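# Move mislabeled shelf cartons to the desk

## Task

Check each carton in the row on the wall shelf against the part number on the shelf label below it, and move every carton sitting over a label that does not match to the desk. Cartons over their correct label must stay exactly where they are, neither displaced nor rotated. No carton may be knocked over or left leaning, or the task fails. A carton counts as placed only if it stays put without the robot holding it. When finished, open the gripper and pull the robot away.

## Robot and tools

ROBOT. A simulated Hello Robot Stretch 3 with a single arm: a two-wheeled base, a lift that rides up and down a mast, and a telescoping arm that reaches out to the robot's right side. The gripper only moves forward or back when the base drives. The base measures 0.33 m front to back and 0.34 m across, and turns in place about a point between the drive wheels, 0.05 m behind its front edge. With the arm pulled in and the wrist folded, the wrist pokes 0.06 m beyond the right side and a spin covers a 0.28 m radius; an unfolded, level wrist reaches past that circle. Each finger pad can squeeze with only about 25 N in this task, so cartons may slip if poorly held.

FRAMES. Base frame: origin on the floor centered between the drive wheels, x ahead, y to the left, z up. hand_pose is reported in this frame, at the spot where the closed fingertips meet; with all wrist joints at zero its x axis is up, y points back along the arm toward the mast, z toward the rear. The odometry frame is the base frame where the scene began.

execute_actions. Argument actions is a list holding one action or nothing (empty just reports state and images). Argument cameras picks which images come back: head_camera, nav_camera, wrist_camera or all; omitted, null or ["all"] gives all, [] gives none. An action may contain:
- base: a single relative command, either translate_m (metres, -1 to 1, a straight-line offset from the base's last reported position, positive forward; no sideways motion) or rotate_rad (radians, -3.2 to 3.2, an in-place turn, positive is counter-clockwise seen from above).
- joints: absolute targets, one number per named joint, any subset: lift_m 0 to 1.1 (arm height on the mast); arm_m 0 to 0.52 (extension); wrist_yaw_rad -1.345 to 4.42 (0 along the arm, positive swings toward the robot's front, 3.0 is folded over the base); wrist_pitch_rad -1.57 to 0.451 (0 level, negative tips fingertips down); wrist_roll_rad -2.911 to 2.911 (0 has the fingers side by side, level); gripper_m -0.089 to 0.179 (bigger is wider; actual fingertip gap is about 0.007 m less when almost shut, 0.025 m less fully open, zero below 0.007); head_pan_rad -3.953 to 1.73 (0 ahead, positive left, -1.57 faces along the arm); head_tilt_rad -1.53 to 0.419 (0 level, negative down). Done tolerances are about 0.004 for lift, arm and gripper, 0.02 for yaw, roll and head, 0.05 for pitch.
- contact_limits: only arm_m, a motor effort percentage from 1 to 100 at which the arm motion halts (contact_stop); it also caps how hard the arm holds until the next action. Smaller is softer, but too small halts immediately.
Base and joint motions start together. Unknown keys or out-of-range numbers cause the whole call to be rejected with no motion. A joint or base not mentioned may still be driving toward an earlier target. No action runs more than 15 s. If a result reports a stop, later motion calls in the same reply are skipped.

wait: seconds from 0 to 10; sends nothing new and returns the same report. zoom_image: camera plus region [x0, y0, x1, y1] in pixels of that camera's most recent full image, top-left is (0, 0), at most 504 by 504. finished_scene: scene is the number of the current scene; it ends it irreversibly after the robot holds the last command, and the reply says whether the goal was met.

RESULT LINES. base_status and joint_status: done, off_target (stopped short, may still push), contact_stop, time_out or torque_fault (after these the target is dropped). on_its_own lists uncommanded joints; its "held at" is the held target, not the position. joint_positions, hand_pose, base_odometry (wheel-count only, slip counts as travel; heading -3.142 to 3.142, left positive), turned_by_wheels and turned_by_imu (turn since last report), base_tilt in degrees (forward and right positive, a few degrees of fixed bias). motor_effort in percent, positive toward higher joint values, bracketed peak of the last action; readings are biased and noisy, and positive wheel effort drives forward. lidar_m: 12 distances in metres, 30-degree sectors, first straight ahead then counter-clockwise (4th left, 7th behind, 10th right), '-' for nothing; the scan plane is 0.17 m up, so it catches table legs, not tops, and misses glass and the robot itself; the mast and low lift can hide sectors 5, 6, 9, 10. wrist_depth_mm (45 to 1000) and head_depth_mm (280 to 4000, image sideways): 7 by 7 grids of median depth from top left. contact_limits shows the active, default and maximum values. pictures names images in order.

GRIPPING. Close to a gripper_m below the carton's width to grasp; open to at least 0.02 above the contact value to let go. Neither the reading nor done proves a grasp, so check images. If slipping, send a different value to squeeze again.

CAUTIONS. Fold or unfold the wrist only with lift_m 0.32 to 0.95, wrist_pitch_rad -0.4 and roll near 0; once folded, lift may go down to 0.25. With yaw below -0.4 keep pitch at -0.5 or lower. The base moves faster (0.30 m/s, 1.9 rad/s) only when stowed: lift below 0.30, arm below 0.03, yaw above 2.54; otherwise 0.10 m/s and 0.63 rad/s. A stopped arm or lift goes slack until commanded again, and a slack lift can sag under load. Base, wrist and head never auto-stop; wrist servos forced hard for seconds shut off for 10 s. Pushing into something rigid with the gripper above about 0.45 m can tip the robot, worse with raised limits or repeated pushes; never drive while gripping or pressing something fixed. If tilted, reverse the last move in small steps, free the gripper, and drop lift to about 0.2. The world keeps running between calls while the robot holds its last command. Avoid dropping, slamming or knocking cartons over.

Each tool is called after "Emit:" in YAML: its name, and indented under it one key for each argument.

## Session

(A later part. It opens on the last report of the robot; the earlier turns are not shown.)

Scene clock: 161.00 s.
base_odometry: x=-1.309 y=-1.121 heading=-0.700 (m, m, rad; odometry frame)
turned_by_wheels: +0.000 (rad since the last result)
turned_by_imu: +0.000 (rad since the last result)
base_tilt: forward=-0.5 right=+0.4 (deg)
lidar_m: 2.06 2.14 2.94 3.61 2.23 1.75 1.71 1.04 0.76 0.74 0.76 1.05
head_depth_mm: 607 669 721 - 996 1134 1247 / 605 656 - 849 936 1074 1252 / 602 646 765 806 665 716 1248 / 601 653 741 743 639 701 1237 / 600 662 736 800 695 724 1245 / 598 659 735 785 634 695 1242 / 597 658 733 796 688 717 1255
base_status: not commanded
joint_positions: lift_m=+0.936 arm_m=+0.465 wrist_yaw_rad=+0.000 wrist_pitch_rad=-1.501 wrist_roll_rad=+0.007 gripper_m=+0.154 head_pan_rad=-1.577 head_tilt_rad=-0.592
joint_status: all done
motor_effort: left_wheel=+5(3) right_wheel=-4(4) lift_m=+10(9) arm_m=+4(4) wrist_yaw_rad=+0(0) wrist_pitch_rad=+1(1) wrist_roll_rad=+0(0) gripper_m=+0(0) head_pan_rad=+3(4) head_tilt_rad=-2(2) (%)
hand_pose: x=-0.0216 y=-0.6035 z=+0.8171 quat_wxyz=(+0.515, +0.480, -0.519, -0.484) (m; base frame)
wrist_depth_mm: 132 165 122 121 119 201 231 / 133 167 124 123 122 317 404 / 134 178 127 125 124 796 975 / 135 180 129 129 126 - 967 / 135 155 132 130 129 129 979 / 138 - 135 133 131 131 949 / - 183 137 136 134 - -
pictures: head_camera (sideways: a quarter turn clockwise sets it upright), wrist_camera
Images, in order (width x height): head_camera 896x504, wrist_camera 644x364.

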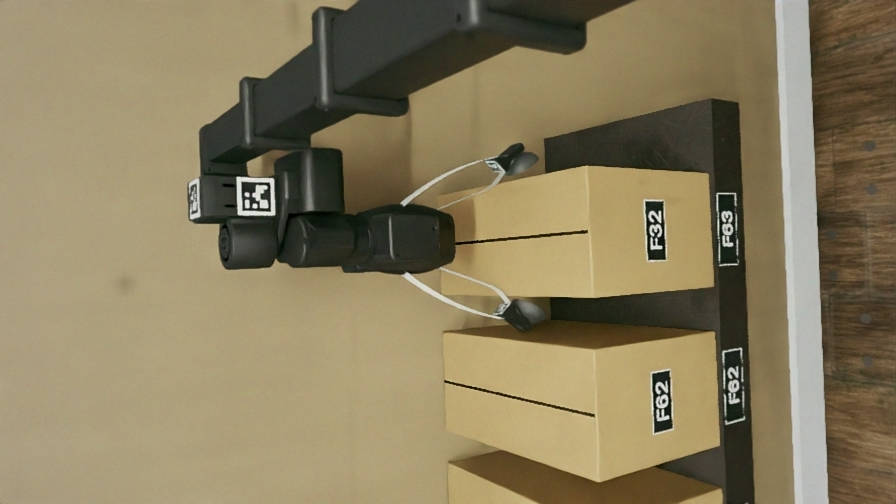

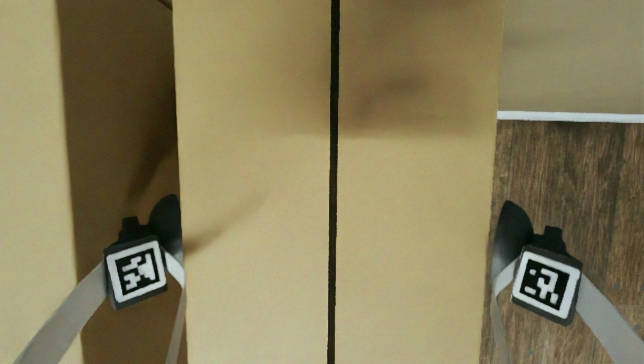

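Emit:
execute_actions:
  actions:
    - {"joints": {"lift_m": 0.922}}
  cameras: ["head_camera", "wrist_camera"]

Scene clock: 168.30 s.
base_odometry: x=-1.309 y=-1.121 heading=-0.700 (m, m, rad; odometry frame)
turned_by_wheels: +0.000 (rad since the last result)
turned_by_imu: +0.000 (rad since the last result)
base_tilt: forward=-0.5 right=+0.4 (deg)
lidar_m: 2.06 2.14 2.96 3.62 2.23 1.75 1.71 1.03 0.76 0.74 0.76 1.05
head_depth_mm: 606 668 730 - 1005 1131 1256 / 604 666 - 852 942 1074 1251 / 603 656 772 809 665 715 1244 / 602 655 - 745 640 701 1242 / 599 661 738 801 695 722 1247 / 599 658 734 783 635 696 1245 / 600 658 730 795 688 717 1254
base_status: not commanded
joint_positions: lift_m=+0.923 arm_m=+0.465 wrist_yaw_rad=+0.000 wrist_pitch_rad=-1.501 wrist_roll_rad=+0.007 gripper_m=+0.154 head_pan_rad=-1.577 head_tilt_rad=-0.593
joint_status: lift_m contact_stop (moved -0.013 of -0.014)
on_its_own: lift_m is slack since a contact_stop, until your next command for it
motor_effort: left_wheel=+4(4) right_wheel=-5(5) lift_m=+23(25) arm_m=+3(3) wrist_yaw_rad=+0(1) wrist_pitch_rad=+1(2) wrist_roll_rad=+0(0) gripper_m=-11(11) head_pan_rad=+3(3) head_tilt_rad=-2(2) (%)
hand_pose: x=-0.0216 y=-0.6034 z=+0.8046 quat_wxyz=(+0.515, +0.481, -0.519, -0.484) (m; base frame)
wrist_depth_mm: 133 156 111 110 109 108 230 / 134 157 113 113 111 110 404 / 134 167 115 114 113 112 943 / 135 168 118 116 115 114 929 / 136 150 120 119 117 117 - / - 177 123 121 119 119 982 / 137 171 125 124 123 562 -
pictures: head_camera (sideways: a quarter turn clockwise sets it upright), wrist_camera
Images, in order (width x height): head_camera 896x504, wrist_camera 644x364.

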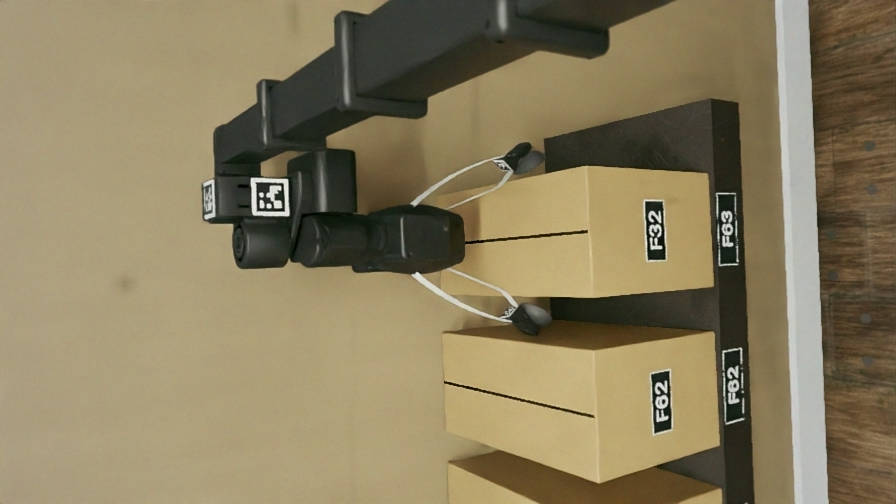

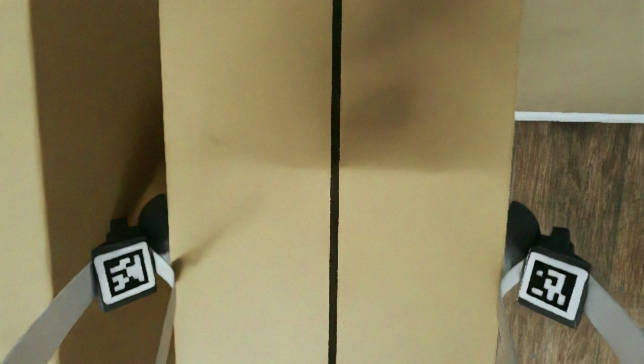

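Emit:
execute_actions:
  actions:
    - {"joints": {"lift_m": 0.941}}
  cameras: []

Emit:
execute_actions:
  actions:
    - {"joints": {"gripper_m": 0.10}}
  cameras: ["head_camera", "wrist_camera"]

Scene clock: 172.33 s.
base_odometry: x=-1.309 y=-1.121 heading=-0.700 (m, m, rad; odometry frame)
turned_by_wheels: +0.000 (rad since the last result)
turned_by_imu: +0.000 (rad since the last result)
base_tilt: forward=-0.5 right=+0.4 (deg)
lidar_m: 2.06 2.14 2.95 3.60 2.23 1.75 1.71 1.04 0.76 0.74 0.76 1.05
head_depth_mm: 604 668 720 - 995 1136 1259 / 604 656 - 846 941 1072 1248 / 602 646 764 802 664 715 1243 / 601 652 - 738 638 699 1243 / 600 659 737 798 697 726 1244 / 600 661 730 781 634 696 1241 / 597 656 730 796 688 720 1245
base_status: not commanded
joint_positions: lift_m=+0.940 arm_m=+0.465 wrist_yaw_rad=+0.000 wrist_pitch_rad=-1.501 wrist_roll_rad=+0.007 gripper_m=+0.154 head_pan_rad=-1.577 head_tilt_rad=-0.593
joint_status: all done
motor_effort: left_wheel=+4(4) right_wheel=-3(7) lift_m=+36(34) arm_m=+4(4) wrist_yaw_rad=+0(0) wrist_pitch_rad=+1(1) wrist_roll_rad=+0(0) gripper_m=+0(11) head_pan_rad=+3(3) head_tilt_rad=-2(2) (%)
hand_pose: x=-0.0216 y=-0.6035 z=+0.8217 quat_wxyz=(+0.515, +0.481, -0.519, -0.484) (m; base frame)
wrist_depth_mm: 132 177 127 126 125 201 232 / 133 177 129 128 126 320 408 / 135 180 132 130 128 899 907 / 138 181 133 133 131 - 948 / 140 155 136 135 133 134 993 / 143 - 140 138 137 136 - / - 182 142 141 138 - -
pictures: none
No camera images: the call's "cameras" was empty. Leave "cameras" out to get every camera's image.

Scene clock: 173.37 s.
base_odometry: x=-1.309 y=-1.121 heading=-0.700 (m, m, rad; odometry frame)
turned_by_wheels: +0.000 (rad since the last result)
turned_by_imu: +0.000 (rad since the last result)
base_tilt: forward=-0.5 right=+0.4 (deg)
lidar_m: 2.05 2.14 2.95 3.58 2.23 1.75 1.70 1.03 0.76 0.74 0.76 1.05
head_depth_mm: 605 670 721 - 993 1131 1259 / 604 657 - 847 937 1076 1245 / 603 644 764 806 643 715 1243 / 600 652 - 752 638 702 1243 / 599 661 735 806 699 726 1238 / 598 658 733 784 633 695 1242 / 597 657 729 796 687 720 1242
base_status: not commanded
joint_positions: lift_m=+0.940 arm_m=+0.465 wrist_yaw_rad=+0.000 wrist_pitch_rad=-1.501 wrist_roll_rad=+0.007 gripper_m=+0.120 head_pan_rad=-1.577 head_tilt_rad=-0.593
joint_status: gripper_m off_target (ended at +0.120, target +0.100)
motor_effort: left_wheel=+3(3) right_wheel=-3(4) lift_m=+36(36) arm_m=+3(3) wrist_yaw_rad=+0(0) wrist_pitch_rad=+1(1) wrist_roll_rad=+0(0) gripper_m=-100(100) head_pan_rad=+3(2) head_tilt_rad=-2(3) (%)
hand_pose: x=-0.0216 y=-0.6035 z=+0.8217 quat_wxyz=(+0.515, +0.481, -0.519, -0.484) (m; base frame)
wrist_depth_mm: 133 176 126 125 124 202 231 / 133 178 128 127 126 320 413 / 135 178 130 130 128 804 948 / 137 180 132 131 131 933 935 / 141 160 136 134 133 133 970 / 142 171 139 137 135 135 983 / - 183 141 140 138 - -
pictures: head_camera (sideways: a quarter turn clockwise sets it upright), wrist_camera
Images, in order (width x height): head_camera 896x504, wrist_camera 644x364.

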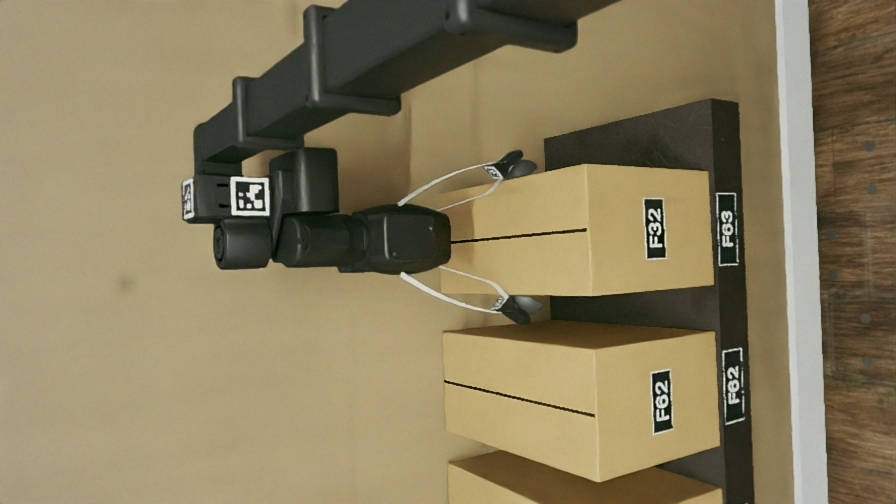

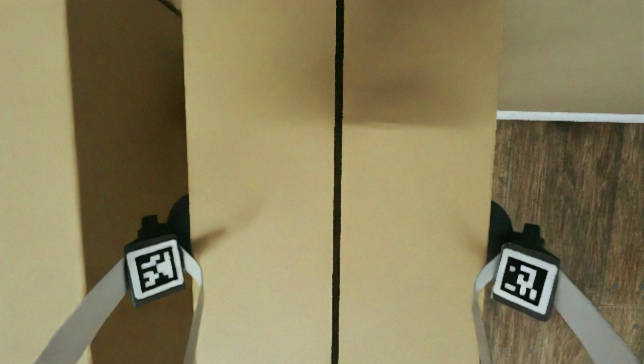

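Emit:
execute_actions:
  actions: []
  cameras: ["head_camera"]

Emit:
zoom_image:
  camera: "head_camera"
  region: [400, 120, 620, 360]

Scene clock: 176.77 s.
base_odometry: x=-1.309 y=-1.121 heading=-0.700 (m, m, rad; odometry frame)
turned_by_wheels: +0.000 (rad since the last result)
turned_by_imu: +0.000 (rad since the last result)
base_tilt: forward=-0.5 right=+0.3 (deg)
lidar_m: 2.06 2.14 2.94 3.61 2.22 1.75 1.71 1.04 0.76 0.73 0.76 1.05
head_depth_mm: 607 669 721 - 997 1136 1251 / 603 658 - 844 937 1073 1250 / 602 646 762 803 639 716 1241 / 601 652 - 740 639 699 1245 / 600 660 737 802 704 722 1239 / 597 658 732 786 633 697 1241 / 598 656 731 793 689 718 1250
base_status: not commanded
joint_positions: lift_m=+0.940 arm_m=+0.465 wrist_yaw_rad=+0.000 wrist_pitch_rad=-1.501 wrist_roll_rad=+0.007 gripper_m=+0.101 head_pan_rad=-1.577 head_tilt_rad=-0.593
joint_status: gripper_m off_target (ended at +0.120, target +0.100)
on_its_own: gripper_m moved -0.019 to your old target +0.100
motor_effort: left_wheel=+3(3) right_wheel=-4(4) lift_m=+36(36) arm_m=+4(3) wrist_yaw_rad=+0(0) wrist_pitch_rad=+1(1) wrist_roll_rad=+0(0) gripper_m=-46(100) head_pan_rad=+3(2) head_tilt_rad=-2(3) (%)
hand_pose: x=-0.0216 y=-0.6035 z=+0.8217 quat_wxyz=(+0.515, +0.481, -0.519, -0.484) (m; base frame)
wrist_depth_mm: 133 175 125 123 122 199 232 / 133 177 127 126 124 320 405 / 135 178 129 128 127 771 944 / 137 180 131 131 128 953 - / 139 166 134 133 131 132 980 / 142 - 137 135 134 134 989 / - 183 139 138 136 - -
pictures: head_camera (sideways: a quarter turn clockwise sets it upright)
Images, in order (width x height): head_camera 896x504.

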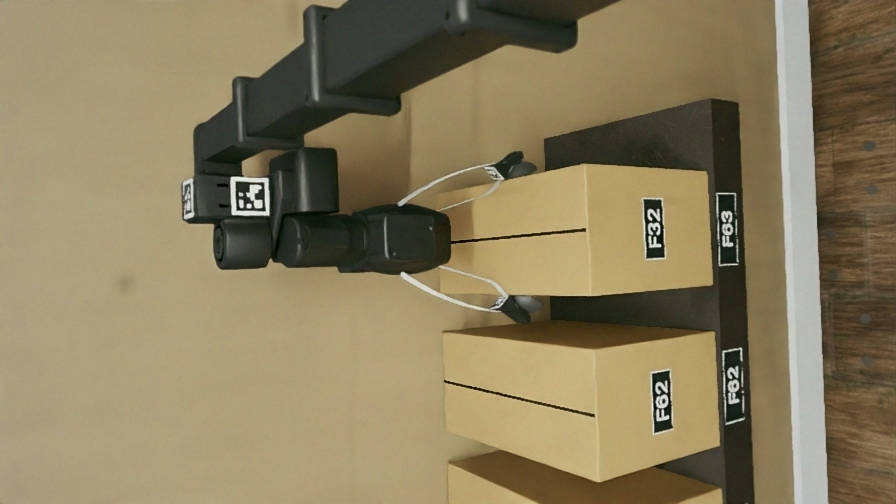

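Region (400, 120, 620, 360) of head_camera's 896x504 image, scaled by 2.100, with more detail than that image has; it fills the left 462 columns of this view, and the rest is white.

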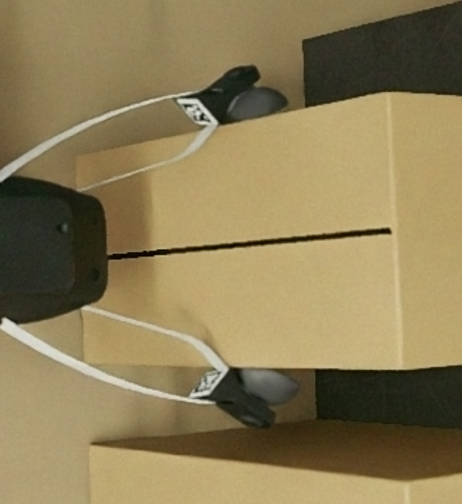

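Emit:
execute_actions:
  actions:
    - {"joints": {"gripper_m": 0.08, "lift_m": 0.96}}
  cameras: ["head_camera", "wrist_camera"]

Scene clock: 180.83 s.
base_odometry: x=-1.309 y=-1.121 heading=-0.700 (m, m, rad; odometry frame)
turned_by_wheels: +0.000 (rad since the last result)
turned_by_imu: +0.000 (rad since the last result)
base_tilt: forward=-0.5 right=+0.4 (deg)
lidar_m: 2.05 2.14 2.94 3.61 2.23 1.75 1.70 1.04 0.76 0.74 0.77 1.05
head_depth_mm: 605 665 - 856 974 1133 1254 / 605 648 753 838 938 1076 1247 / 603 644 751 794 632 717 1234 / 602 650 - 731 623 710 1244 / 598 661 736 797 705 723 1240 / 598 659 733 785 632 693 1245 / 598 660 730 793 690 717 1244
base_status: not commanded
joint_positions: lift_m=+0.959 arm_m=+0.465 wrist_yaw_rad=+0.000 wrist_pitch_rad=-1.501 wrist_roll_rad=+0.007 gripper_m=+0.086 head_pan_rad=-1.577 head_tilt_rad=-0.593
joint_status: gripper_m off_target (ended at +0.086, target +0.080); the others done
motor_effort: left_wheel=+2(4) right_wheel=-3(4) lift_m=+37(35) arm_m=+4(4) wrist_yaw_rad=+0(0) wrist_pitch_rad=+1(1) wrist_roll_rad=+0(0) gripper_m=-100(100) head_pan_rad=+3(3) head_tilt_rad=-2(2) (%)
hand_pose: x=-0.0216 y=-0.6035 z=+0.8407 quat_wxyz=(+0.515, +0.481, -0.519, -0.484) (m; base frame)
wrist_depth_mm: 147 176 124 123 122 198 233 / 152 178 127 125 124 319 408 / 154 180 129 128 127 796 947 / 156 180 133 130 129 970 965 / 159 165 134 133 131 131 - / 163 183 137 135 135 133 - / - 183 140 139 136 - -
pictures: head_camera (sideways: a quarter turn clockwise sets it upright), wrist_camera
Images, in order (width x height): head_camera 896x504, wrist_camera 644x364.

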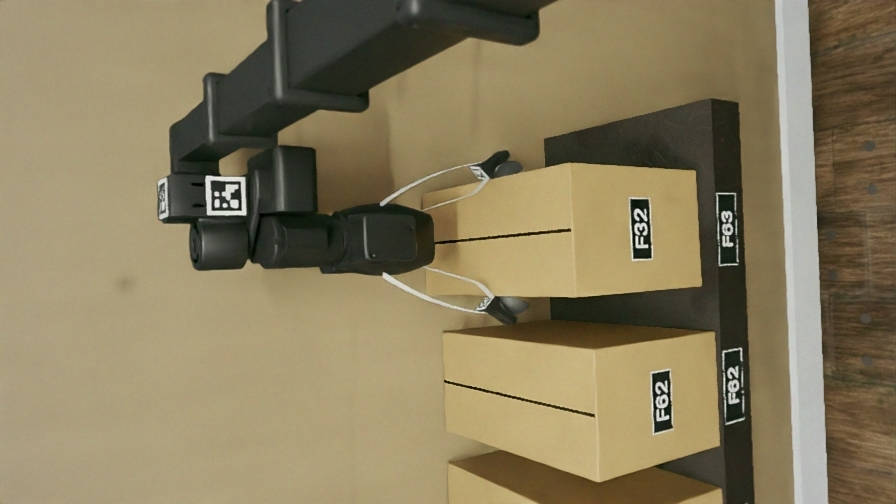

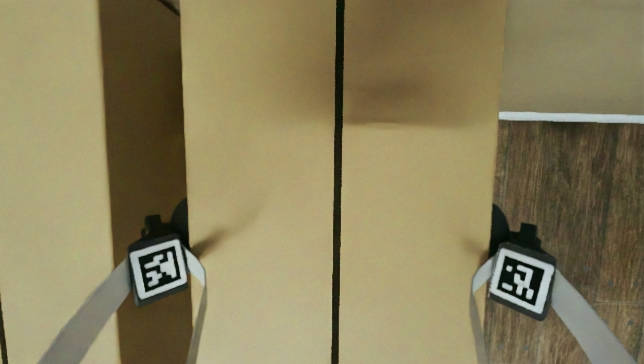

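Emit:
execute_actions:
  actions:
    - {"joints": {"arm_m": 0.38, "lift_m": 1.0}}
  cameras: ["head_camera", "wrist_camera"]

Scene clock: 206.10 s.
base_odometry: x=-1.309 y=-1.121 heading=-0.700 (m, m, rad; odometry frame)
turned_by_wheels: +0.000 (rad since the last result)
turned_by_imu: +0.000 (rad since the last result)
base_tilt: forward=-0.5 right=+0.4 (deg)
lidar_m: 2.06 2.14 2.95 3.62 2.23 1.75 1.70 1.04 0.76 0.73 0.77 1.05
head_depth_mm: 605 650 - 840 965 1134 1256 / 604 - 755 835 943 1072 1247 / 601 - 752 808 535 567 1241 / 600 645 - 650 537 563 1244 / 601 661 734 801 689 723 1245 / 597 659 736 781 636 695 1252 / 596 655 730 793 689 720 1247
base_status: not commanded
joint_positions: lift_m=+0.999 arm_m=+0.380 wrist_yaw_rad=+0.000 wrist_pitch_rad=-1.500 wrist_roll_rad=+0.007 gripper_m=+0.090 head_pan_rad=-1.577 head_tilt_rad=-0.593
joint_status: all done
on_its_own: gripper_m is held at +0.089, not at your +0.080, by its stall guard, which is not easing now
motor_effort: left_wheel=+3(3) right_wheel=-4(3) lift_m=+37(33) arm_m=-3(3) wrist_yaw_rad=+1(0) wrist_pitch_rad=+1(1) wrist_roll_rad=+0(0) gripper_m=-59(59) head_pan_rad=+2(2) head_tilt_rad=-2(3) (%)
hand_pose: x=-0.0216 y=-0.5192 z=+0.8807 quat_wxyz=(+0.515, +0.480, -0.519, -0.484) (m; base frame)
wrist_depth_mm: 188 187 124 123 121 398 468 / 190 191 127 126 124 637 821 / 195 194 129 128 126 - - / 199 198 132 130 129 - - / 203 199 134 132 131 132 - / - - 137 135 134 133 - / - - 140 138 137 - -
pictures: head_camera (sideways: a quarter turn clockwise sets it upright), wrist_camera
Images, in order (width x height): head_camera 896x504, wrist_camera 644x364.

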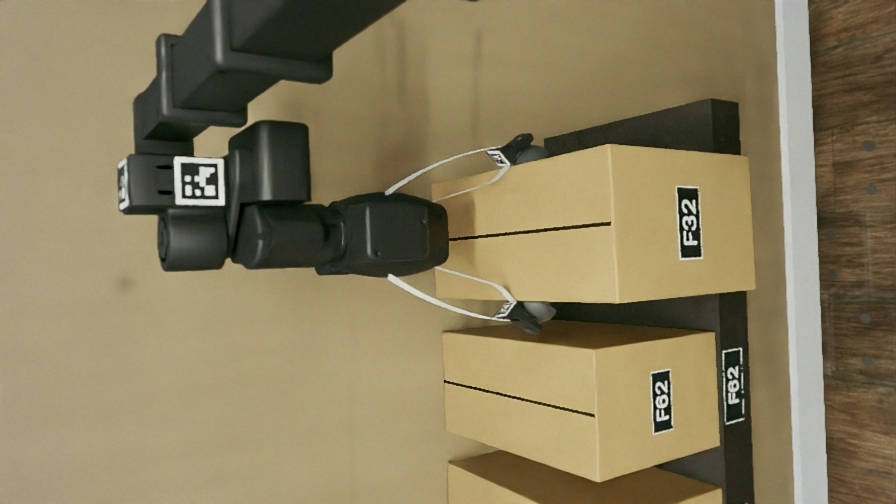

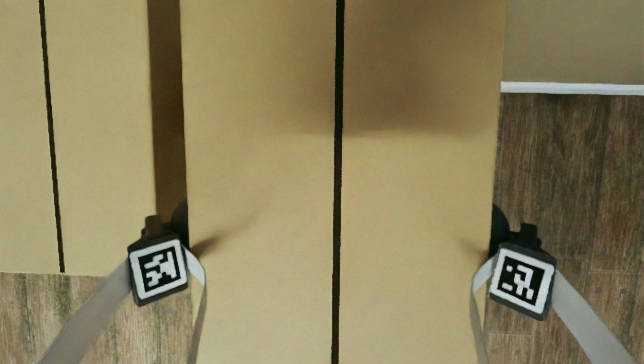

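Emit:
execute_actions:
  actions:
    - {"base": {"rotate_rad": -1.62}, "joints": {"lift_m": 1.05, "head_pan_rad": -3.14, "head_tilt_rad": -0.25}}

Scene clock: 213.10 s.
base_odometry: x=-1.309 y=-1.121 heading=-2.320 (m, m, rad; odometry frame)
turned_by_wheels: -1.620 (rad since the last result)
turned_by_imu: -1.604 (rad since the last result)
base_tilt: forward=-0.5 right=+0.4 (deg)
lidar_m: 0.74 0.75 1.00 2.06 2.10 2.79 3.60 2.20 1.75 1.71 1.10 0.78
head_depth_mm: 3663 3902 - - - - - / 3740 3960 3986 - - - - / 3701 3903 - - - - - / 3708 3801 - - - - - / 3717 3791 - - 3260 - - / 3649 3782 - - 3322 - - / 3617 3781 3994 - 3307 - -
base_status: done
joint_positions: lift_m=+1.049 arm_m=+0.380 wrist_yaw_rad=+0.000 wrist_pitch_rad=-1.500 wrist_roll_rad=+0.007 gripper_m=+0.090 head_pan_rad=-3.133 head_tilt_rad=-0.260
joint_status: all done
on_its_own: gripper_m is held at +0.089, not at your +0.080, by its stall guard, which is not easing now
motor_effort: left_wheel=+3(8) right_wheel=-3(11) lift_m=+37(36) arm_m=-3(3) wrist_yaw_rad=+0(0) wrist_pitch_rad=+1(1) wrist_roll_rad=+0(0) gripper_m=-60(59) head_pan_rad=-4(41) head_tilt_rad=+3(18) (%)
hand_pose: x=-0.0216 y=-0.5193 z=+0.9307 quat_wxyz=(+0.516, +0.480, -0.519, -0.484) (m; base frame)
wrist_depth_mm: 949 - 124 123 121 - - / 946 - 127 125 124 - - / 942 - 129 128 126 - - / 908 - 131 130 129 - - / 909 - 134 133 131 131 - / 932 - 137 135 134 133 - / 878 - 139 138 137 - -
pictures: head_camera (sideways: a quarter turn clockwise sets it upright), nav_camera (sideways: a quarter turn counterclockwise sets it upright), wrist_camera
Images, in order (width x height): head_camera 896x504, nav_camera 672x504, wrist_camera 644x364.

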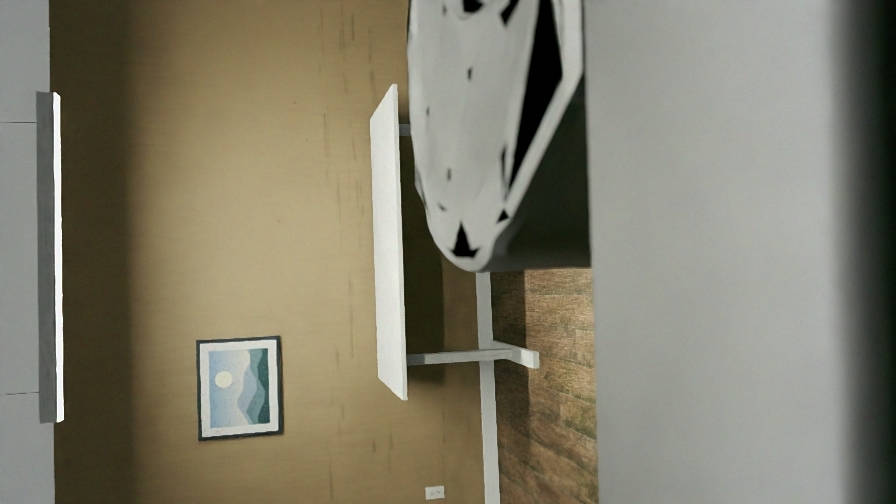

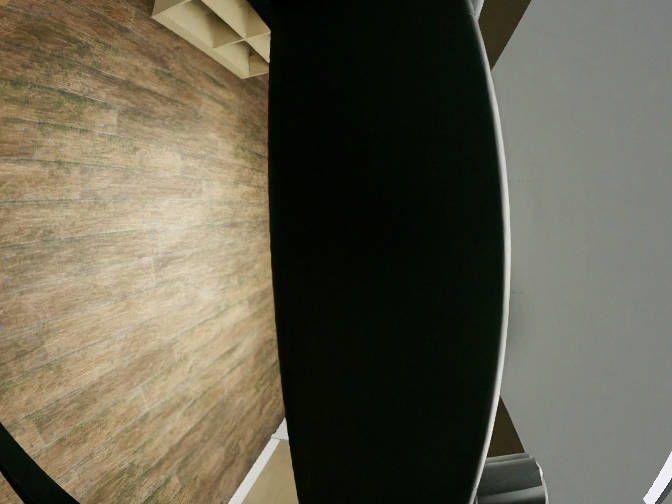

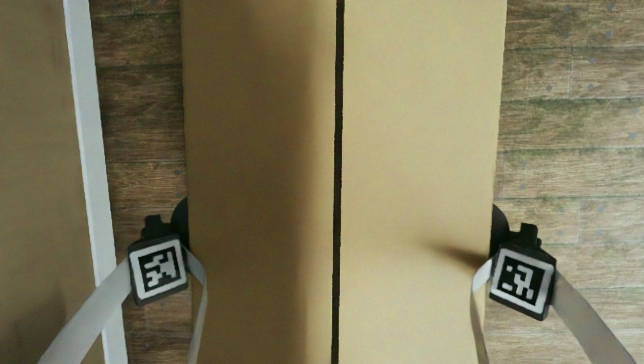

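Emit:
execute_actions:
  actions:
    - {"base": {"translate_m": -1.0}, "joints": {"lift_m": 0.9, "head_tilt_rad": -0.3}}
  cameras: []

Emit:
execute_actions:
  actions:
    - {"base": {"translate_m": -1.0}, "joints": {"head_tilt_rad": -0.45}}
  cameras: ["head_camera", "nav_camera"]

Scene clock: 229.13 s.
base_odometry: x=-0.628 y=-0.388 heading=-2.320 (m, m, rad; odometry frame)
turned_by_wheels: +0.000 (rad since the last result)
turned_by_imu: +0.001 (rad since the last result)
base_tilt: forward=-0.5 right=+0.3 (deg)
lidar_m: 1.74 1.78 2.11 2.01 2.06 2.68 2.61 2.62 1.55 1.35 1.80 1.83
head_depth_mm: 2795 2895 3064 3291 2762 2006 - / 2756 2899 3098 2839 2803 2025 - / 2756 2896 3015 3197 2807 2016 - / 2681 2833 3051 3196 2820 2037 1640 / 2665 2810 2974 3207 2834 2040 1591 / 2683 2800 2947 2919 2804 2058 1606 / 2661 2815 2968 3107 2888 2067 1603
base_status: done
joint_positions: lift_m=+0.901 arm_m=+0.380 wrist_yaw_rad=+0.000 wrist_pitch_rad=-1.500 wrist_roll_rad=+0.007 gripper_m=+0.090 head_pan_rad=-3.133 head_tilt_rad=-0.296
joint_status: all done
on_its_own: gripper_m is held at +0.089, not at your +0.080, by its stall guard, which is not easing now
motor_effort: left_wheel=+3(4) right_wheel=-3(11) lift_m=+11(32) arm_m=-3(3) wrist_yaw_rad=+0(0) wrist_pitch_rad=+0(0) wrist_roll_rad=+0(0) gripper_m=-59(59) head_pan_rad=-3(3) head_tilt_rad=-1(1) (%)
hand_pose: x=-0.0216 y=-0.5193 z=+0.7821 quat_wxyz=(+0.516, +0.480, -0.519, -0.484) (m; base frame)
wrist_depth_mm: 924 917 125 123 121 860 883 / 977 902 127 125 123 900 907 / 995 985 129 127 126 914 910 / - 971 131 130 128 917 923 / - 992 135 133 131 131 968 / - - 137 136 134 133 954 / - - 140 139 136 973 999
pictures: none
No camera images: the call's "cameras" was empty. Leave "cameras" out to get every camera's image.

Scene clock: 240.30 s.
base_odometry: x=+0.053 y=+0.344 heading=-2.320 (m, m, rad; odometry frame)
turned_by_wheels: +0.000 (rad since the last result)
turned_by_imu: +0.001 (rad since the last result)
base_tilt: forward=-0.5 right=+0.4 (deg)
lidar_m: 2.74 2.81 2.06 1.97 1.98 1.72 2.02 1.64 1.89 1.41 1.61 2.44
head_depth_mm: 1791 1921 2036 1641 2067 - - / 1766 1923 2020 1644 2190 - - / 1755 1909 2011 1648 2194 - - / 1751 1884 1989 1548 2212 1765 1375 / 1745 1872 1993 1561 2224 1717 1408 / 1732 1869 1994 1578 2224 1724 1404 / 1704 1847 1981 1590 2070 1680 1412
base_status: done
joint_positions: lift_m=+0.901 arm_m=+0.380 wrist_yaw_rad=+0.000 wrist_pitch_rad=-1.500 wrist_roll_rad=+0.007 gripper_m=+0.090 head_pan_rad=-3.133 head_tilt_rad=-0.445
joint_status: all done
on_its_own: gripper_m is held at +0.089, not at your +0.080, by its stall guard, which is not easing now
motor_effort: left_wheel=+3(3) right_wheel=-3(10) lift_m=+10(10) arm_m=-3(3) wrist_yaw_rad=+0(0) wrist_pitch_rad=+1(1) wrist_roll_rad=+0(0) gripper_m=-59(59) head_pan_rad=-4(3) head_tilt_rad=-1(7) (%)
hand_pose: x=-0.0216 y=-0.5193 z=+0.7821 quat_wxyz=(+0.516, +0.480, -0.519, -0.484) (m; base frame)
wrist_depth_mm: 926 920 124 123 122 883 869 / 942 926 127 125 124 871 886 / 962 958 129 128 126 891 924 / - 974 132 131 129 927 897 / - - 134 133 131 131 934 / - - 137 136 134 134 996 / - - 140 139 137 - 959
pictures: head_camera (sideways: a quarter turn clockwise sets it upright), nav_camera (sideways: a quarter turn counterclockwise sets it upright)
Images, in order (width x height): head_camera 896x504, nav_camera 672x504.

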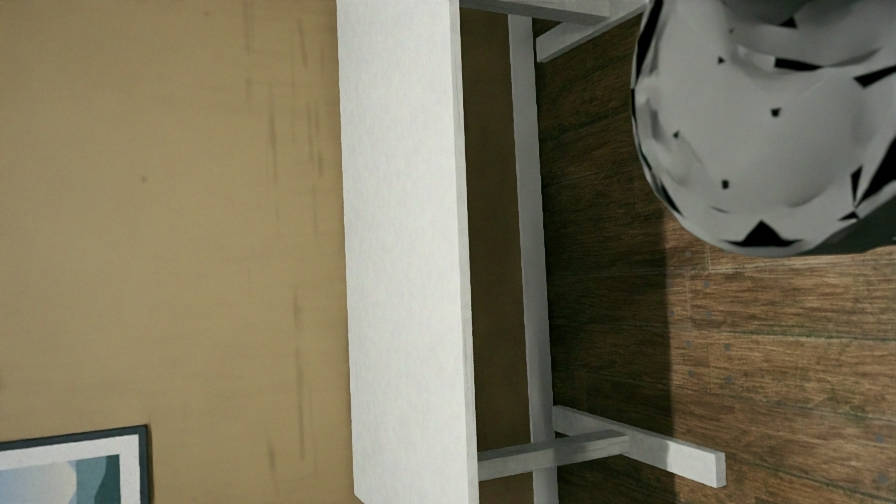

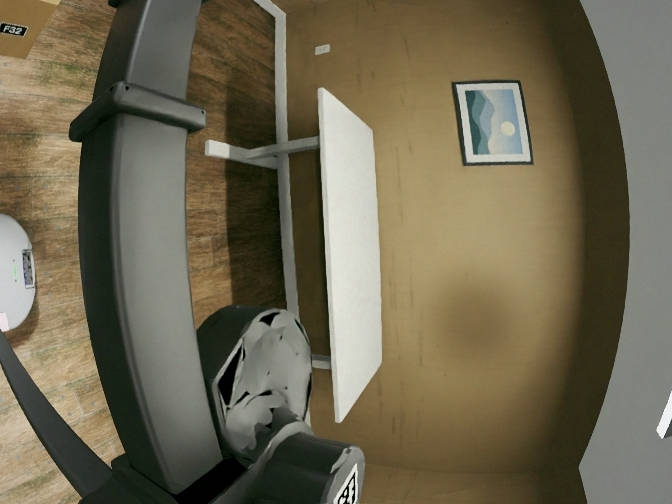

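Emit:
execute_actions:
  actions:
    - {"base": {"translate_m": -0.74}, "joints": {"lift_m": 1.08, "arm_m": 0.5, "head_pan_rad": -1.57, "head_tilt_rad": -0.7}}
  cameras: ["nav_camera"]

Scene clock: 256.70 s.
base_odometry: x=+0.557 y=+0.886 heading=-2.320 (m, m, rad; odometry frame)
turned_by_wheels: +0.000 (rad since the last result)
turned_by_imu: +0.001 (rad since the last result)
base_tilt: forward=-0.5 right=+0.3 (deg)
lidar_m: 3.46 2.87 2.04 1.91 1.91 1.08 1.28 0.97 1.74 1.66 1.47 2.11
head_depth_mm: 1636 1832 2096 2053 1646 1392 1203 / 1613 1811 2086 2033 1656 1386 1204 / 1634 1792 637 641 1672 1400 1214 / - 1796 612 609 1675 1411 1205 / 1576 1766 1962 1999 1682 1408 1211 / 1573 1752 1968 1963 1679 1406 1221 / 1573 1725 1665 1903 1688 1415 1215
base_status: done
joint_positions: lift_m=+1.079 arm_m=+0.500 wrist_yaw_rad=+0.000 wrist_pitch_rad=-1.500 wrist_roll_rad=+0.007 gripper_m=+0.090 head_pan_rad=-1.577 head_tilt_rad=-0.692
joint_status: all done
on_its_own: gripper_m is held at +0.089, not at your +0.080, by its stall guard, which is not easing now
motor_effort: left_wheel=+3(3) right_wheel=-3(9) lift_m=+37(35) arm_m=+4(3) wrist_yaw_rad=+0(1) wrist_pitch_rad=+1(0) wrist_roll_rad=+0(0) gripper_m=-59(59) head_pan_rad=+4(42) head_tilt_rad=-2(14) (%)
hand_pose: x=-0.0216 y=-0.6387 z=+0.9607 quat_wxyz=(+0.516, +0.480, -0.519, -0.484) (m; base frame)
wrist_depth_mm: - - 124 123 121 - - / - - 127 126 124 - - / - - 129 128 126 - - / - - 132 131 128 - - / - - 134 133 131 131 - / - - 138 136 134 134 - / - - 140 138 137 - -
pictures: nav_camera (sideways: a quarter turn counterclockwise sets it upright)
Images, in order (width x height): nav_camera 672x504.

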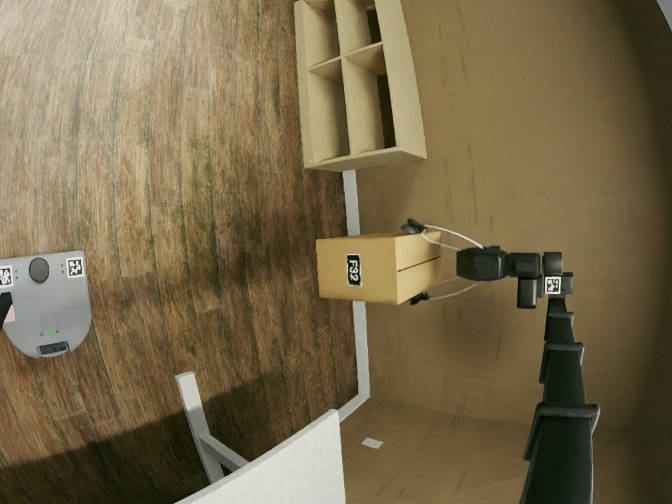

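Emit:
execute_actions:
  actions:
    - {"base": {"rotate_rad": -1.5}, "joints": {"arm_m": 0.515}}

Scene clock: 261.43 s.
base_odometry: x=+0.557 y=+0.886 heading=+2.464 (m, m, rad; odometry frame)
turned_by_wheels: -1.500 (rad since the last result)
turned_by_imu: -1.485 (rad since the last result)
base_tilt: forward=-0.6 right=+0.3 (deg)
lidar_m: 1.47 1.72 2.11 3.47 2.68 1.99 1.91 1.77 1.08 1.28 0.97 1.86
head_depth_mm: 1101 1239 1158 895 746 1392 1199 / 1105 1229 1165 897 748 1397 1204 / 1127 1227 636 662 750 1402 1209 / - 1223 612 629 755 1410 1209 / 1096 1229 1091 881 757 1410 1213 / 1095 1229 1189 908 760 1409 1219 / 1093 1220 1192 916 764 1370 1219
base_status: done
joint_positions: lift_m=+1.079 arm_m=+0.515 wrist_yaw_rad=+0.000 wrist_pitch_rad=-1.500 wrist_roll_rad=+0.007 gripper_m=+0.090 head_pan_rad=-1.577 head_tilt_rad=-0.692
joint_status: all done
on_its_own: gripper_m is held at +0.089, not at your +0.080, by its stall guard, which is not easing now
motor_effort: left_wheel=+3(8) right_wheel=-4(12) lift_m=+37(37) arm_m=+4(3) wrist_yaw_rad=+0(0) wrist_pitch_rad=+1(0) wrist_roll_rad=+0(0) gripper_m=-59(59) head_pan_rad=+2(2) head_tilt_rad=-3(3) (%)
hand_pose: x=-0.0216 y=-0.6538 z=+0.9607 quat_wxyz=(+0.516, +0.480, -0.519, -0.484) (m; base frame)
wrist_depth_mm: 395 393 125 124 121 367 372 / 404 400 127 126 124 385 383 / 413 408 130 128 127 382 382 / 423 418 132 131 128 395 395 / 427 423 134 132 131 132 400 / 435 - 137 135 134 134 404 / - - 140 138 137 - -
pictures: head_camera (sideways: a quarter turn clockwise sets it upright), nav_camera (sideways: a quarter turn counterclockwise sets it upright), wrist_camera
Images, in order (width x height): head_camera 896x504, nav_camera 672x504, wrist_camera 644x364.

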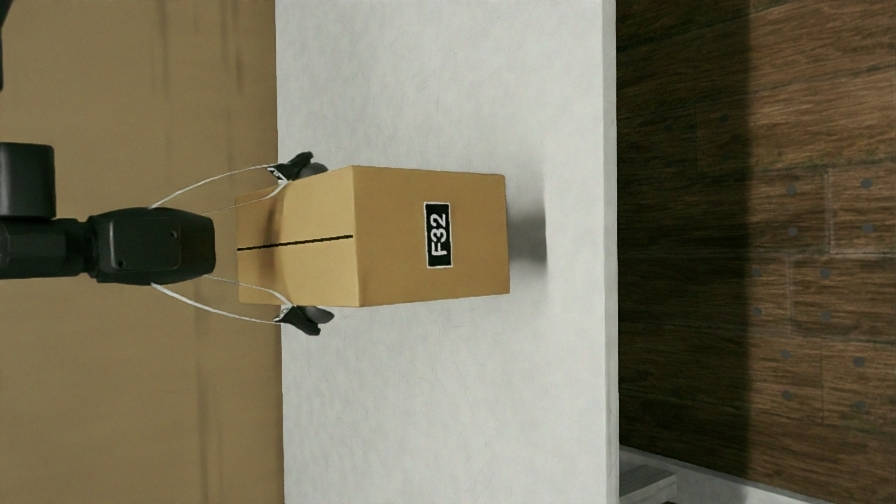

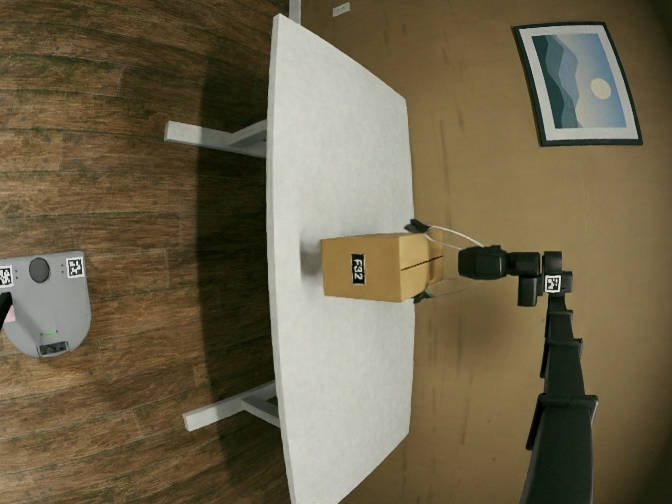

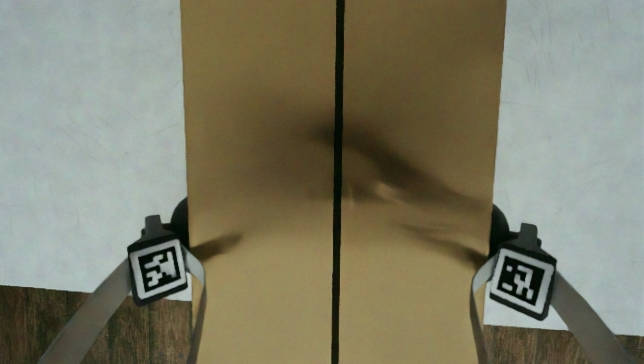

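Emit:
execute_actions:
  actions:
    - {"joints": {"lift_m": 1.0}}
  cameras: ["head_camera"]

Scene clock: 269.67 s.
base_odometry: x=+0.557 y=+0.886 heading=+2.464 (m, m, rad; odometry frame)
turned_by_wheels: +0.000 (rad since the last result)
turned_by_imu: +0.000 (rad since the last result)
base_tilt: forward=-0.5 right=+0.3 (deg)
lidar_m: 1.47 1.71 2.11 3.47 2.68 1.99 1.91 1.78 1.08 1.28 0.97 1.86
head_depth_mm: 1067 - 1114 890 742 1389 1206 / 1053 1249 1166 900 746 1395 1203 / - 1254 1171 662 731 1406 1207 / 1068 - 742 644 714 1405 1211 / 1089 1230 1183 879 758 1412 1211 / 1098 1224 1192 911 758 1416 1211 / 1094 1227 1204 914 762 1383 1217
base_status: not commanded
joint_positions: lift_m=+1.001 arm_m=+0.515 wrist_yaw_rad=+0.000 wrist_pitch_rad=-1.500 wrist_roll_rad=+0.007 gripper_m=+0.090 head_pan_rad=-1.577 head_tilt_rad=-0.692
joint_status: all done
on_its_own: gripper_m is held at +0.089, not at your +0.080, by its stall guard, which is not easing now
motor_effort: left_wheel=+3(3) right_wheel=-3(3) lift_m=+10(31) arm_m=+3(4) wrist_yaw_rad=-1(0) wrist_pitch_rad=+1(0) wrist_roll_rad=+0(0) gripper_m=-60(59) head_pan_rad=+3(3) head_tilt_rad=-3(3) (%)
hand_pose: x=-0.0216 y=-0.6538 z=+0.8821 quat_wxyz=(+0.516, +0.480, -0.519, -0.484) (m; base frame)
wrist_depth_mm: 318 316 125 123 121 296 303 / 320 318 127 125 124 302 305 / 326 331 129 128 127 305 308 / 337 334 132 130 128 317 314 / 343 339 134 133 131 132 315 / 350 347 137 135 134 134 329 / - - 140 139 137 338 336
pictures: head_camera (sideways: a quarter turn clockwise sets it upright)
Images, in order (width x height): head_camera 896x504.

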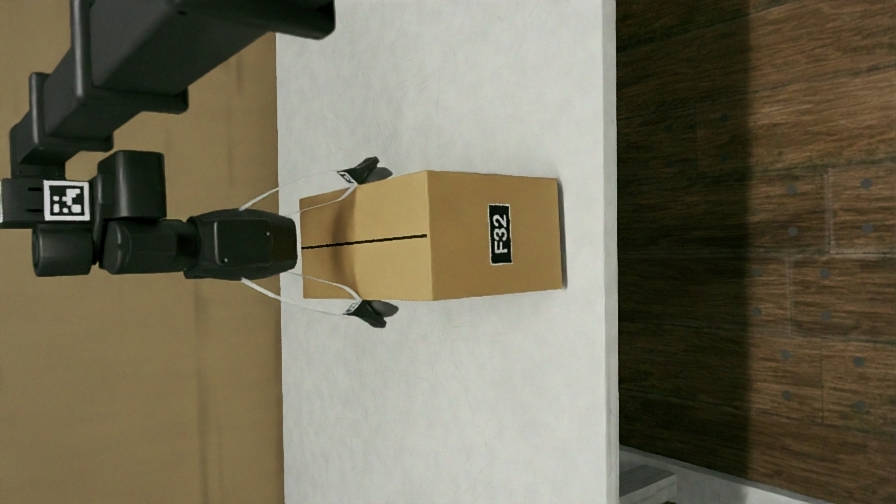

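Emit:
execute_actions:
  actions:
    - {"joints": {"lift_m": 0.992}}
  cameras: ["head_camera"]

Emit:
zoom_image:
  camera: "head_camera"
  region: [480, 150, 640, 310]

Scene clock: 281.90 s.
base_odometry: x=+0.557 y=+0.886 heading=+2.464 (m, m, rad; odometry frame)
turned_by_wheels: +0.000 (rad since the last result)
turned_by_imu: +0.000 (rad since the last result)
base_tilt: forward=-0.6 right=+0.4 (deg)
lidar_m: 1.47 1.71 2.11 3.47 2.68 2.00 1.91 1.78 1.08 1.28 0.97 1.86
head_depth_mm: 1084 - 1070 893 744 1391 1200 / 1053 1259 1161 896 748 1396 1203 / - 1249 1173 672 730 1405 1206 / 1063 - 757 650 715 1410 1210 / 1102 1234 1192 879 755 1417 1215 / 1091 1231 1188 912 762 1414 1214 / 1093 1232 1198 912 760 1382 1222
base_status: not commanded
joint_positions: lift_m=+0.993 arm_m=+0.515 wrist_yaw_rad=+0.000 wrist_pitch_rad=-1.500 wrist_roll_rad=+0.007 gripper_m=+0.090 head_pan_rad=-1.577 head_tilt_rad=-0.692
joint_status: all done
on_its_own: gripper_m is held at +0.089, not at your +0.080, by its stall guard, which is not easing now
motor_effort: left_wheel=+4(3) right_wheel=-3(3) lift_m=+11(15) arm_m=+3(3) wrist_yaw_rad=+0(0) wrist_pitch_rad=+0(0) wrist_roll_rad=+0(0) gripper_m=-59(59) head_pan_rad=+3(2) head_tilt_rad=-2(3) (%)
hand_pose: x=-0.0216 y=-0.6538 z=+0.8741 quat_wxyz=(+0.516, +0.480, -0.519, -0.484) (m; base frame)
wrist_depth_mm: 310 305 125 123 122 289 291 / 317 314 127 125 124 293 296 / 321 318 129 127 126 301 302 / 328 326 131 130 129 308 305 / 338 335 134 133 132 131 313 / 343 338 137 135 134 134 316 / - - 140 139 137 329 325
pictures: head_camera (sideways: a quarter turn clockwise sets it upright)
Images, in order (width x height): head_camera 896x504.

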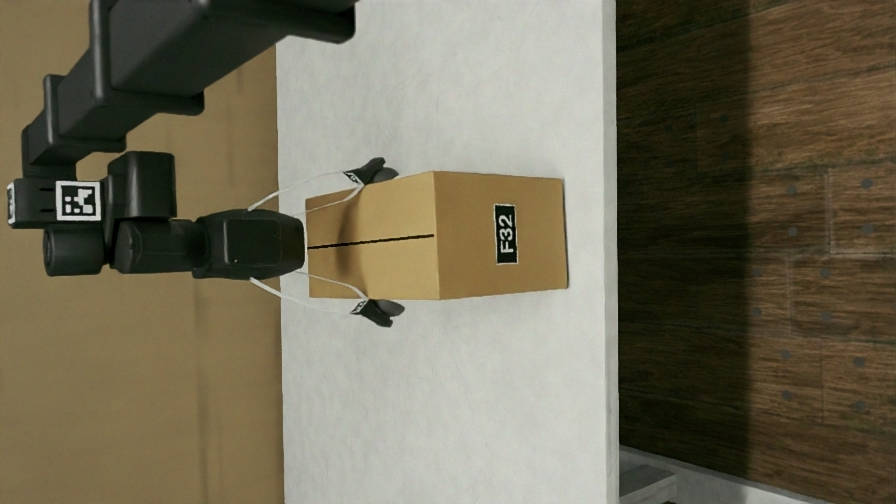

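Region (480, 150, 640, 310) of head_camera's 896x504 image, scaled by 3.150, with more detail than that image has.

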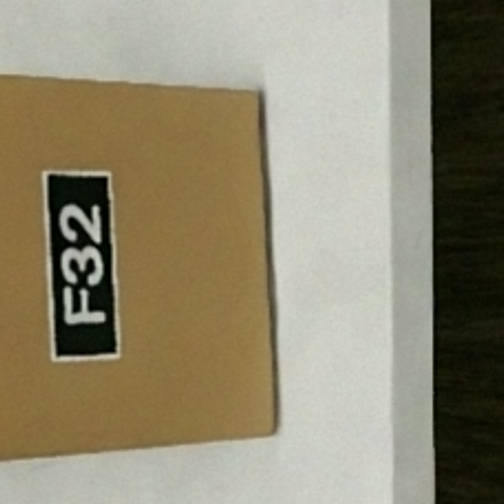

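Emit:
execute_actions:
  actions:
    - {"joints": {"gripper_m": 0.172}}
  cameras: ["wrist_camera"]

Scene clock: 285.67 s.
base_odometry: x=+0.557 y=+0.886 heading=+2.464 (m, m, rad; odometry frame)
turned_by_wheels: +0.000 (rad since the last result)
turned_by_imu: +0.000 (rad since the last result)
base_tilt: forward=-0.6 right=+0.4 (deg)
lidar_m: 1.47 1.72 2.11 3.45 2.68 1.99 1.91 1.78 1.08 1.28 0.97 1.86
head_depth_mm: 1082 - 1067 895 744 1401 1200 / 1053 1252 1169 897 749 1398 1209 / - 1251 1171 677 729 1396 1200 / 1067 - 768 658 714 1405 1209 / 1101 1230 1185 877 756 1405 1210 / 1099 1224 1190 911 761 1412 1219 / 1088 1221 1195 918 763 1388 1223
base_status: not commanded
joint_positions: lift_m=+0.993 arm_m=+0.515 wrist_yaw_rad=+0.000 wrist_pitch_rad=-1.500 wrist_roll_rad=+0.007 gripper_m=+0.148 head_pan_rad=-1.577 head_tilt_rad=-0.692
joint_status: gripper_m off_target (ended at +0.148, target +0.172)
motor_effort: left_wheel=+2(3) right_wheel=-3(3) lift_m=+11(10) arm_m=+3(3) wrist_yaw_rad=+0(0) wrist_pitch_rad=+1(1) wrist_roll_rad=+0(0) gripper_m=+100(99) head_pan_rad=+3(3) head_tilt_rad=-3(3) (%)
hand_pose: x=-0.0216 y=-0.6538 z=+0.8741 quat_wxyz=(+0.516, +0.480, -0.519, -0.484) (m; base frame)
wrist_depth_mm: 311 307 130 130 128 293 289 / 317 312 133 132 130 299 295 / 319 322 136 134 133 301 306 / 328 326 139 137 135 311 307 / 335 330 141 139 138 137 314 / 340 340 144 143 142 323 317 / - 342 147 145 144 329 327
pictures: wrist_camera
Images, in order (width x height): wrist_camera 644x364.

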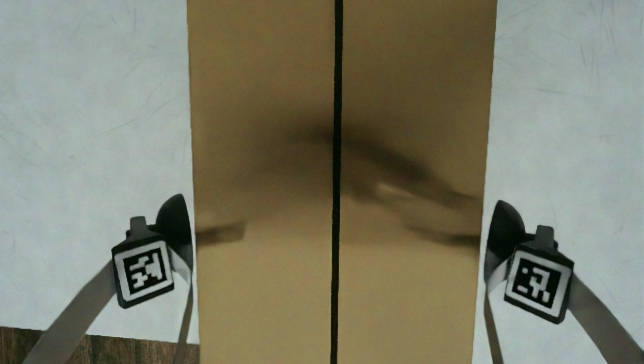

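Emit:
execute_actions:
  actions:
    - {"joints": {"arm_m": 0.33, "lift_m": 1.01}}
  cameras: ["head_camera", "wrist_camera"]

Scene clock: 319.77 s.
base_odometry: x=+0.557 y=+0.886 heading=+2.464 (m, m, rad; odometry frame)
turned_by_wheels: +0.000 (rad since the last result)
turned_by_imu: +0.000 (rad since the last result)
base_tilt: forward=-0.5 right=+0.4 (deg)
lidar_m: 1.47 1.71 2.11 3.47 2.68 1.99 1.91 1.78 1.08 1.28 0.97 1.86
head_depth_mm: 1068 - 1157 894 744 1390 1197 / 1070 1259 1168 924 750 1398 1200 / - - 1222 678 730 1404 1208 / 1077 - - 654 716 1410 1209 / 1097 1227 1187 907 757 1399 1212 / 1095 1229 1192 915 758 1413 1214 / 1093 1224 1196 918 760 1387 1221
base_status: not commanded
joint_positions: lift_m=+1.009 arm_m=+0.330 wrist_yaw_rad=+0.000 wrist_pitch_rad=-1.500 wrist_roll_rad=+0.007 gripper_m=+0.172 head_pan_rad=-1.577 head_tilt_rad=-0.692
joint_status: all done
on_its_own: gripper_m moved +0.024 to your old target +0.172
motor_effort: left_wheel=+3(3) right_wheel=-3(4) lift_m=+36(37) arm_m=-3(3) wrist_yaw_rad=+0(0) wrist_pitch_rad=+0(1) wrist_roll_rad=+0(0) gripper_m=+1(1) head_pan_rad=+3(2) head_tilt_rad=-2(2) (%)
hand_pose: x=-0.0216 y=-0.4693 z=+0.8907 quat_wxyz=(+0.516, +0.480, -0.519, -0.484) (m; base frame)
wrist_depth_mm: 322 327 147 145 144 310 308 / 334 333 150 149 147 316 316 / 338 339 333 331 327 320 317 / - - - - - 330 325 / - - - - - - - / - - - - - - - / - - - - - - -
pictures: head_camera (sideways: a quarter turn clockwise sets it upright), wrist_camera
Images, in order (width x height): head_camera 896x504, wrist_camera 644x364.

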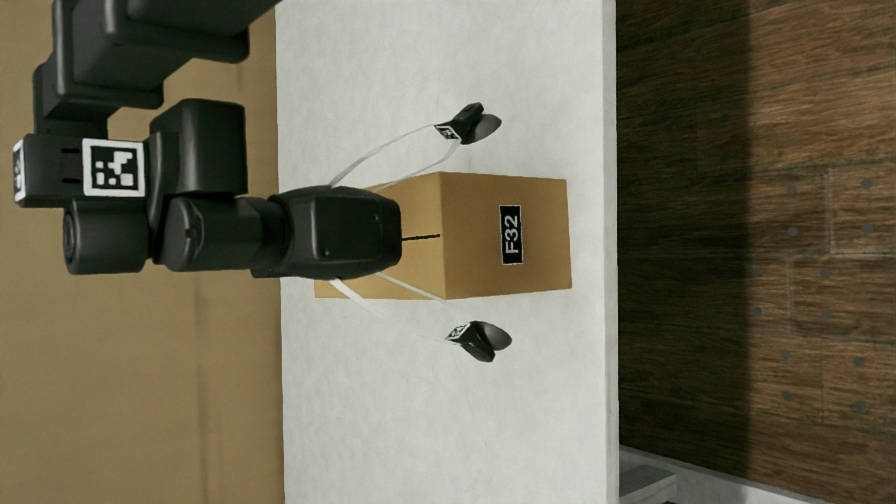

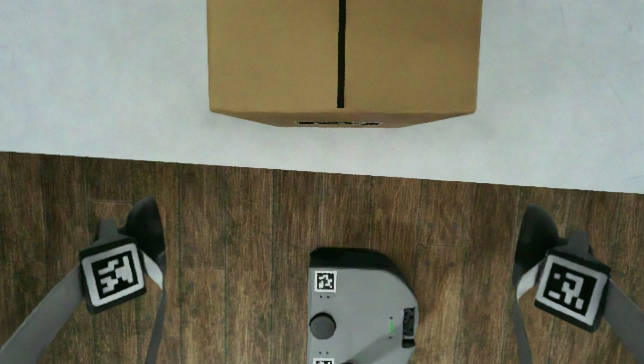

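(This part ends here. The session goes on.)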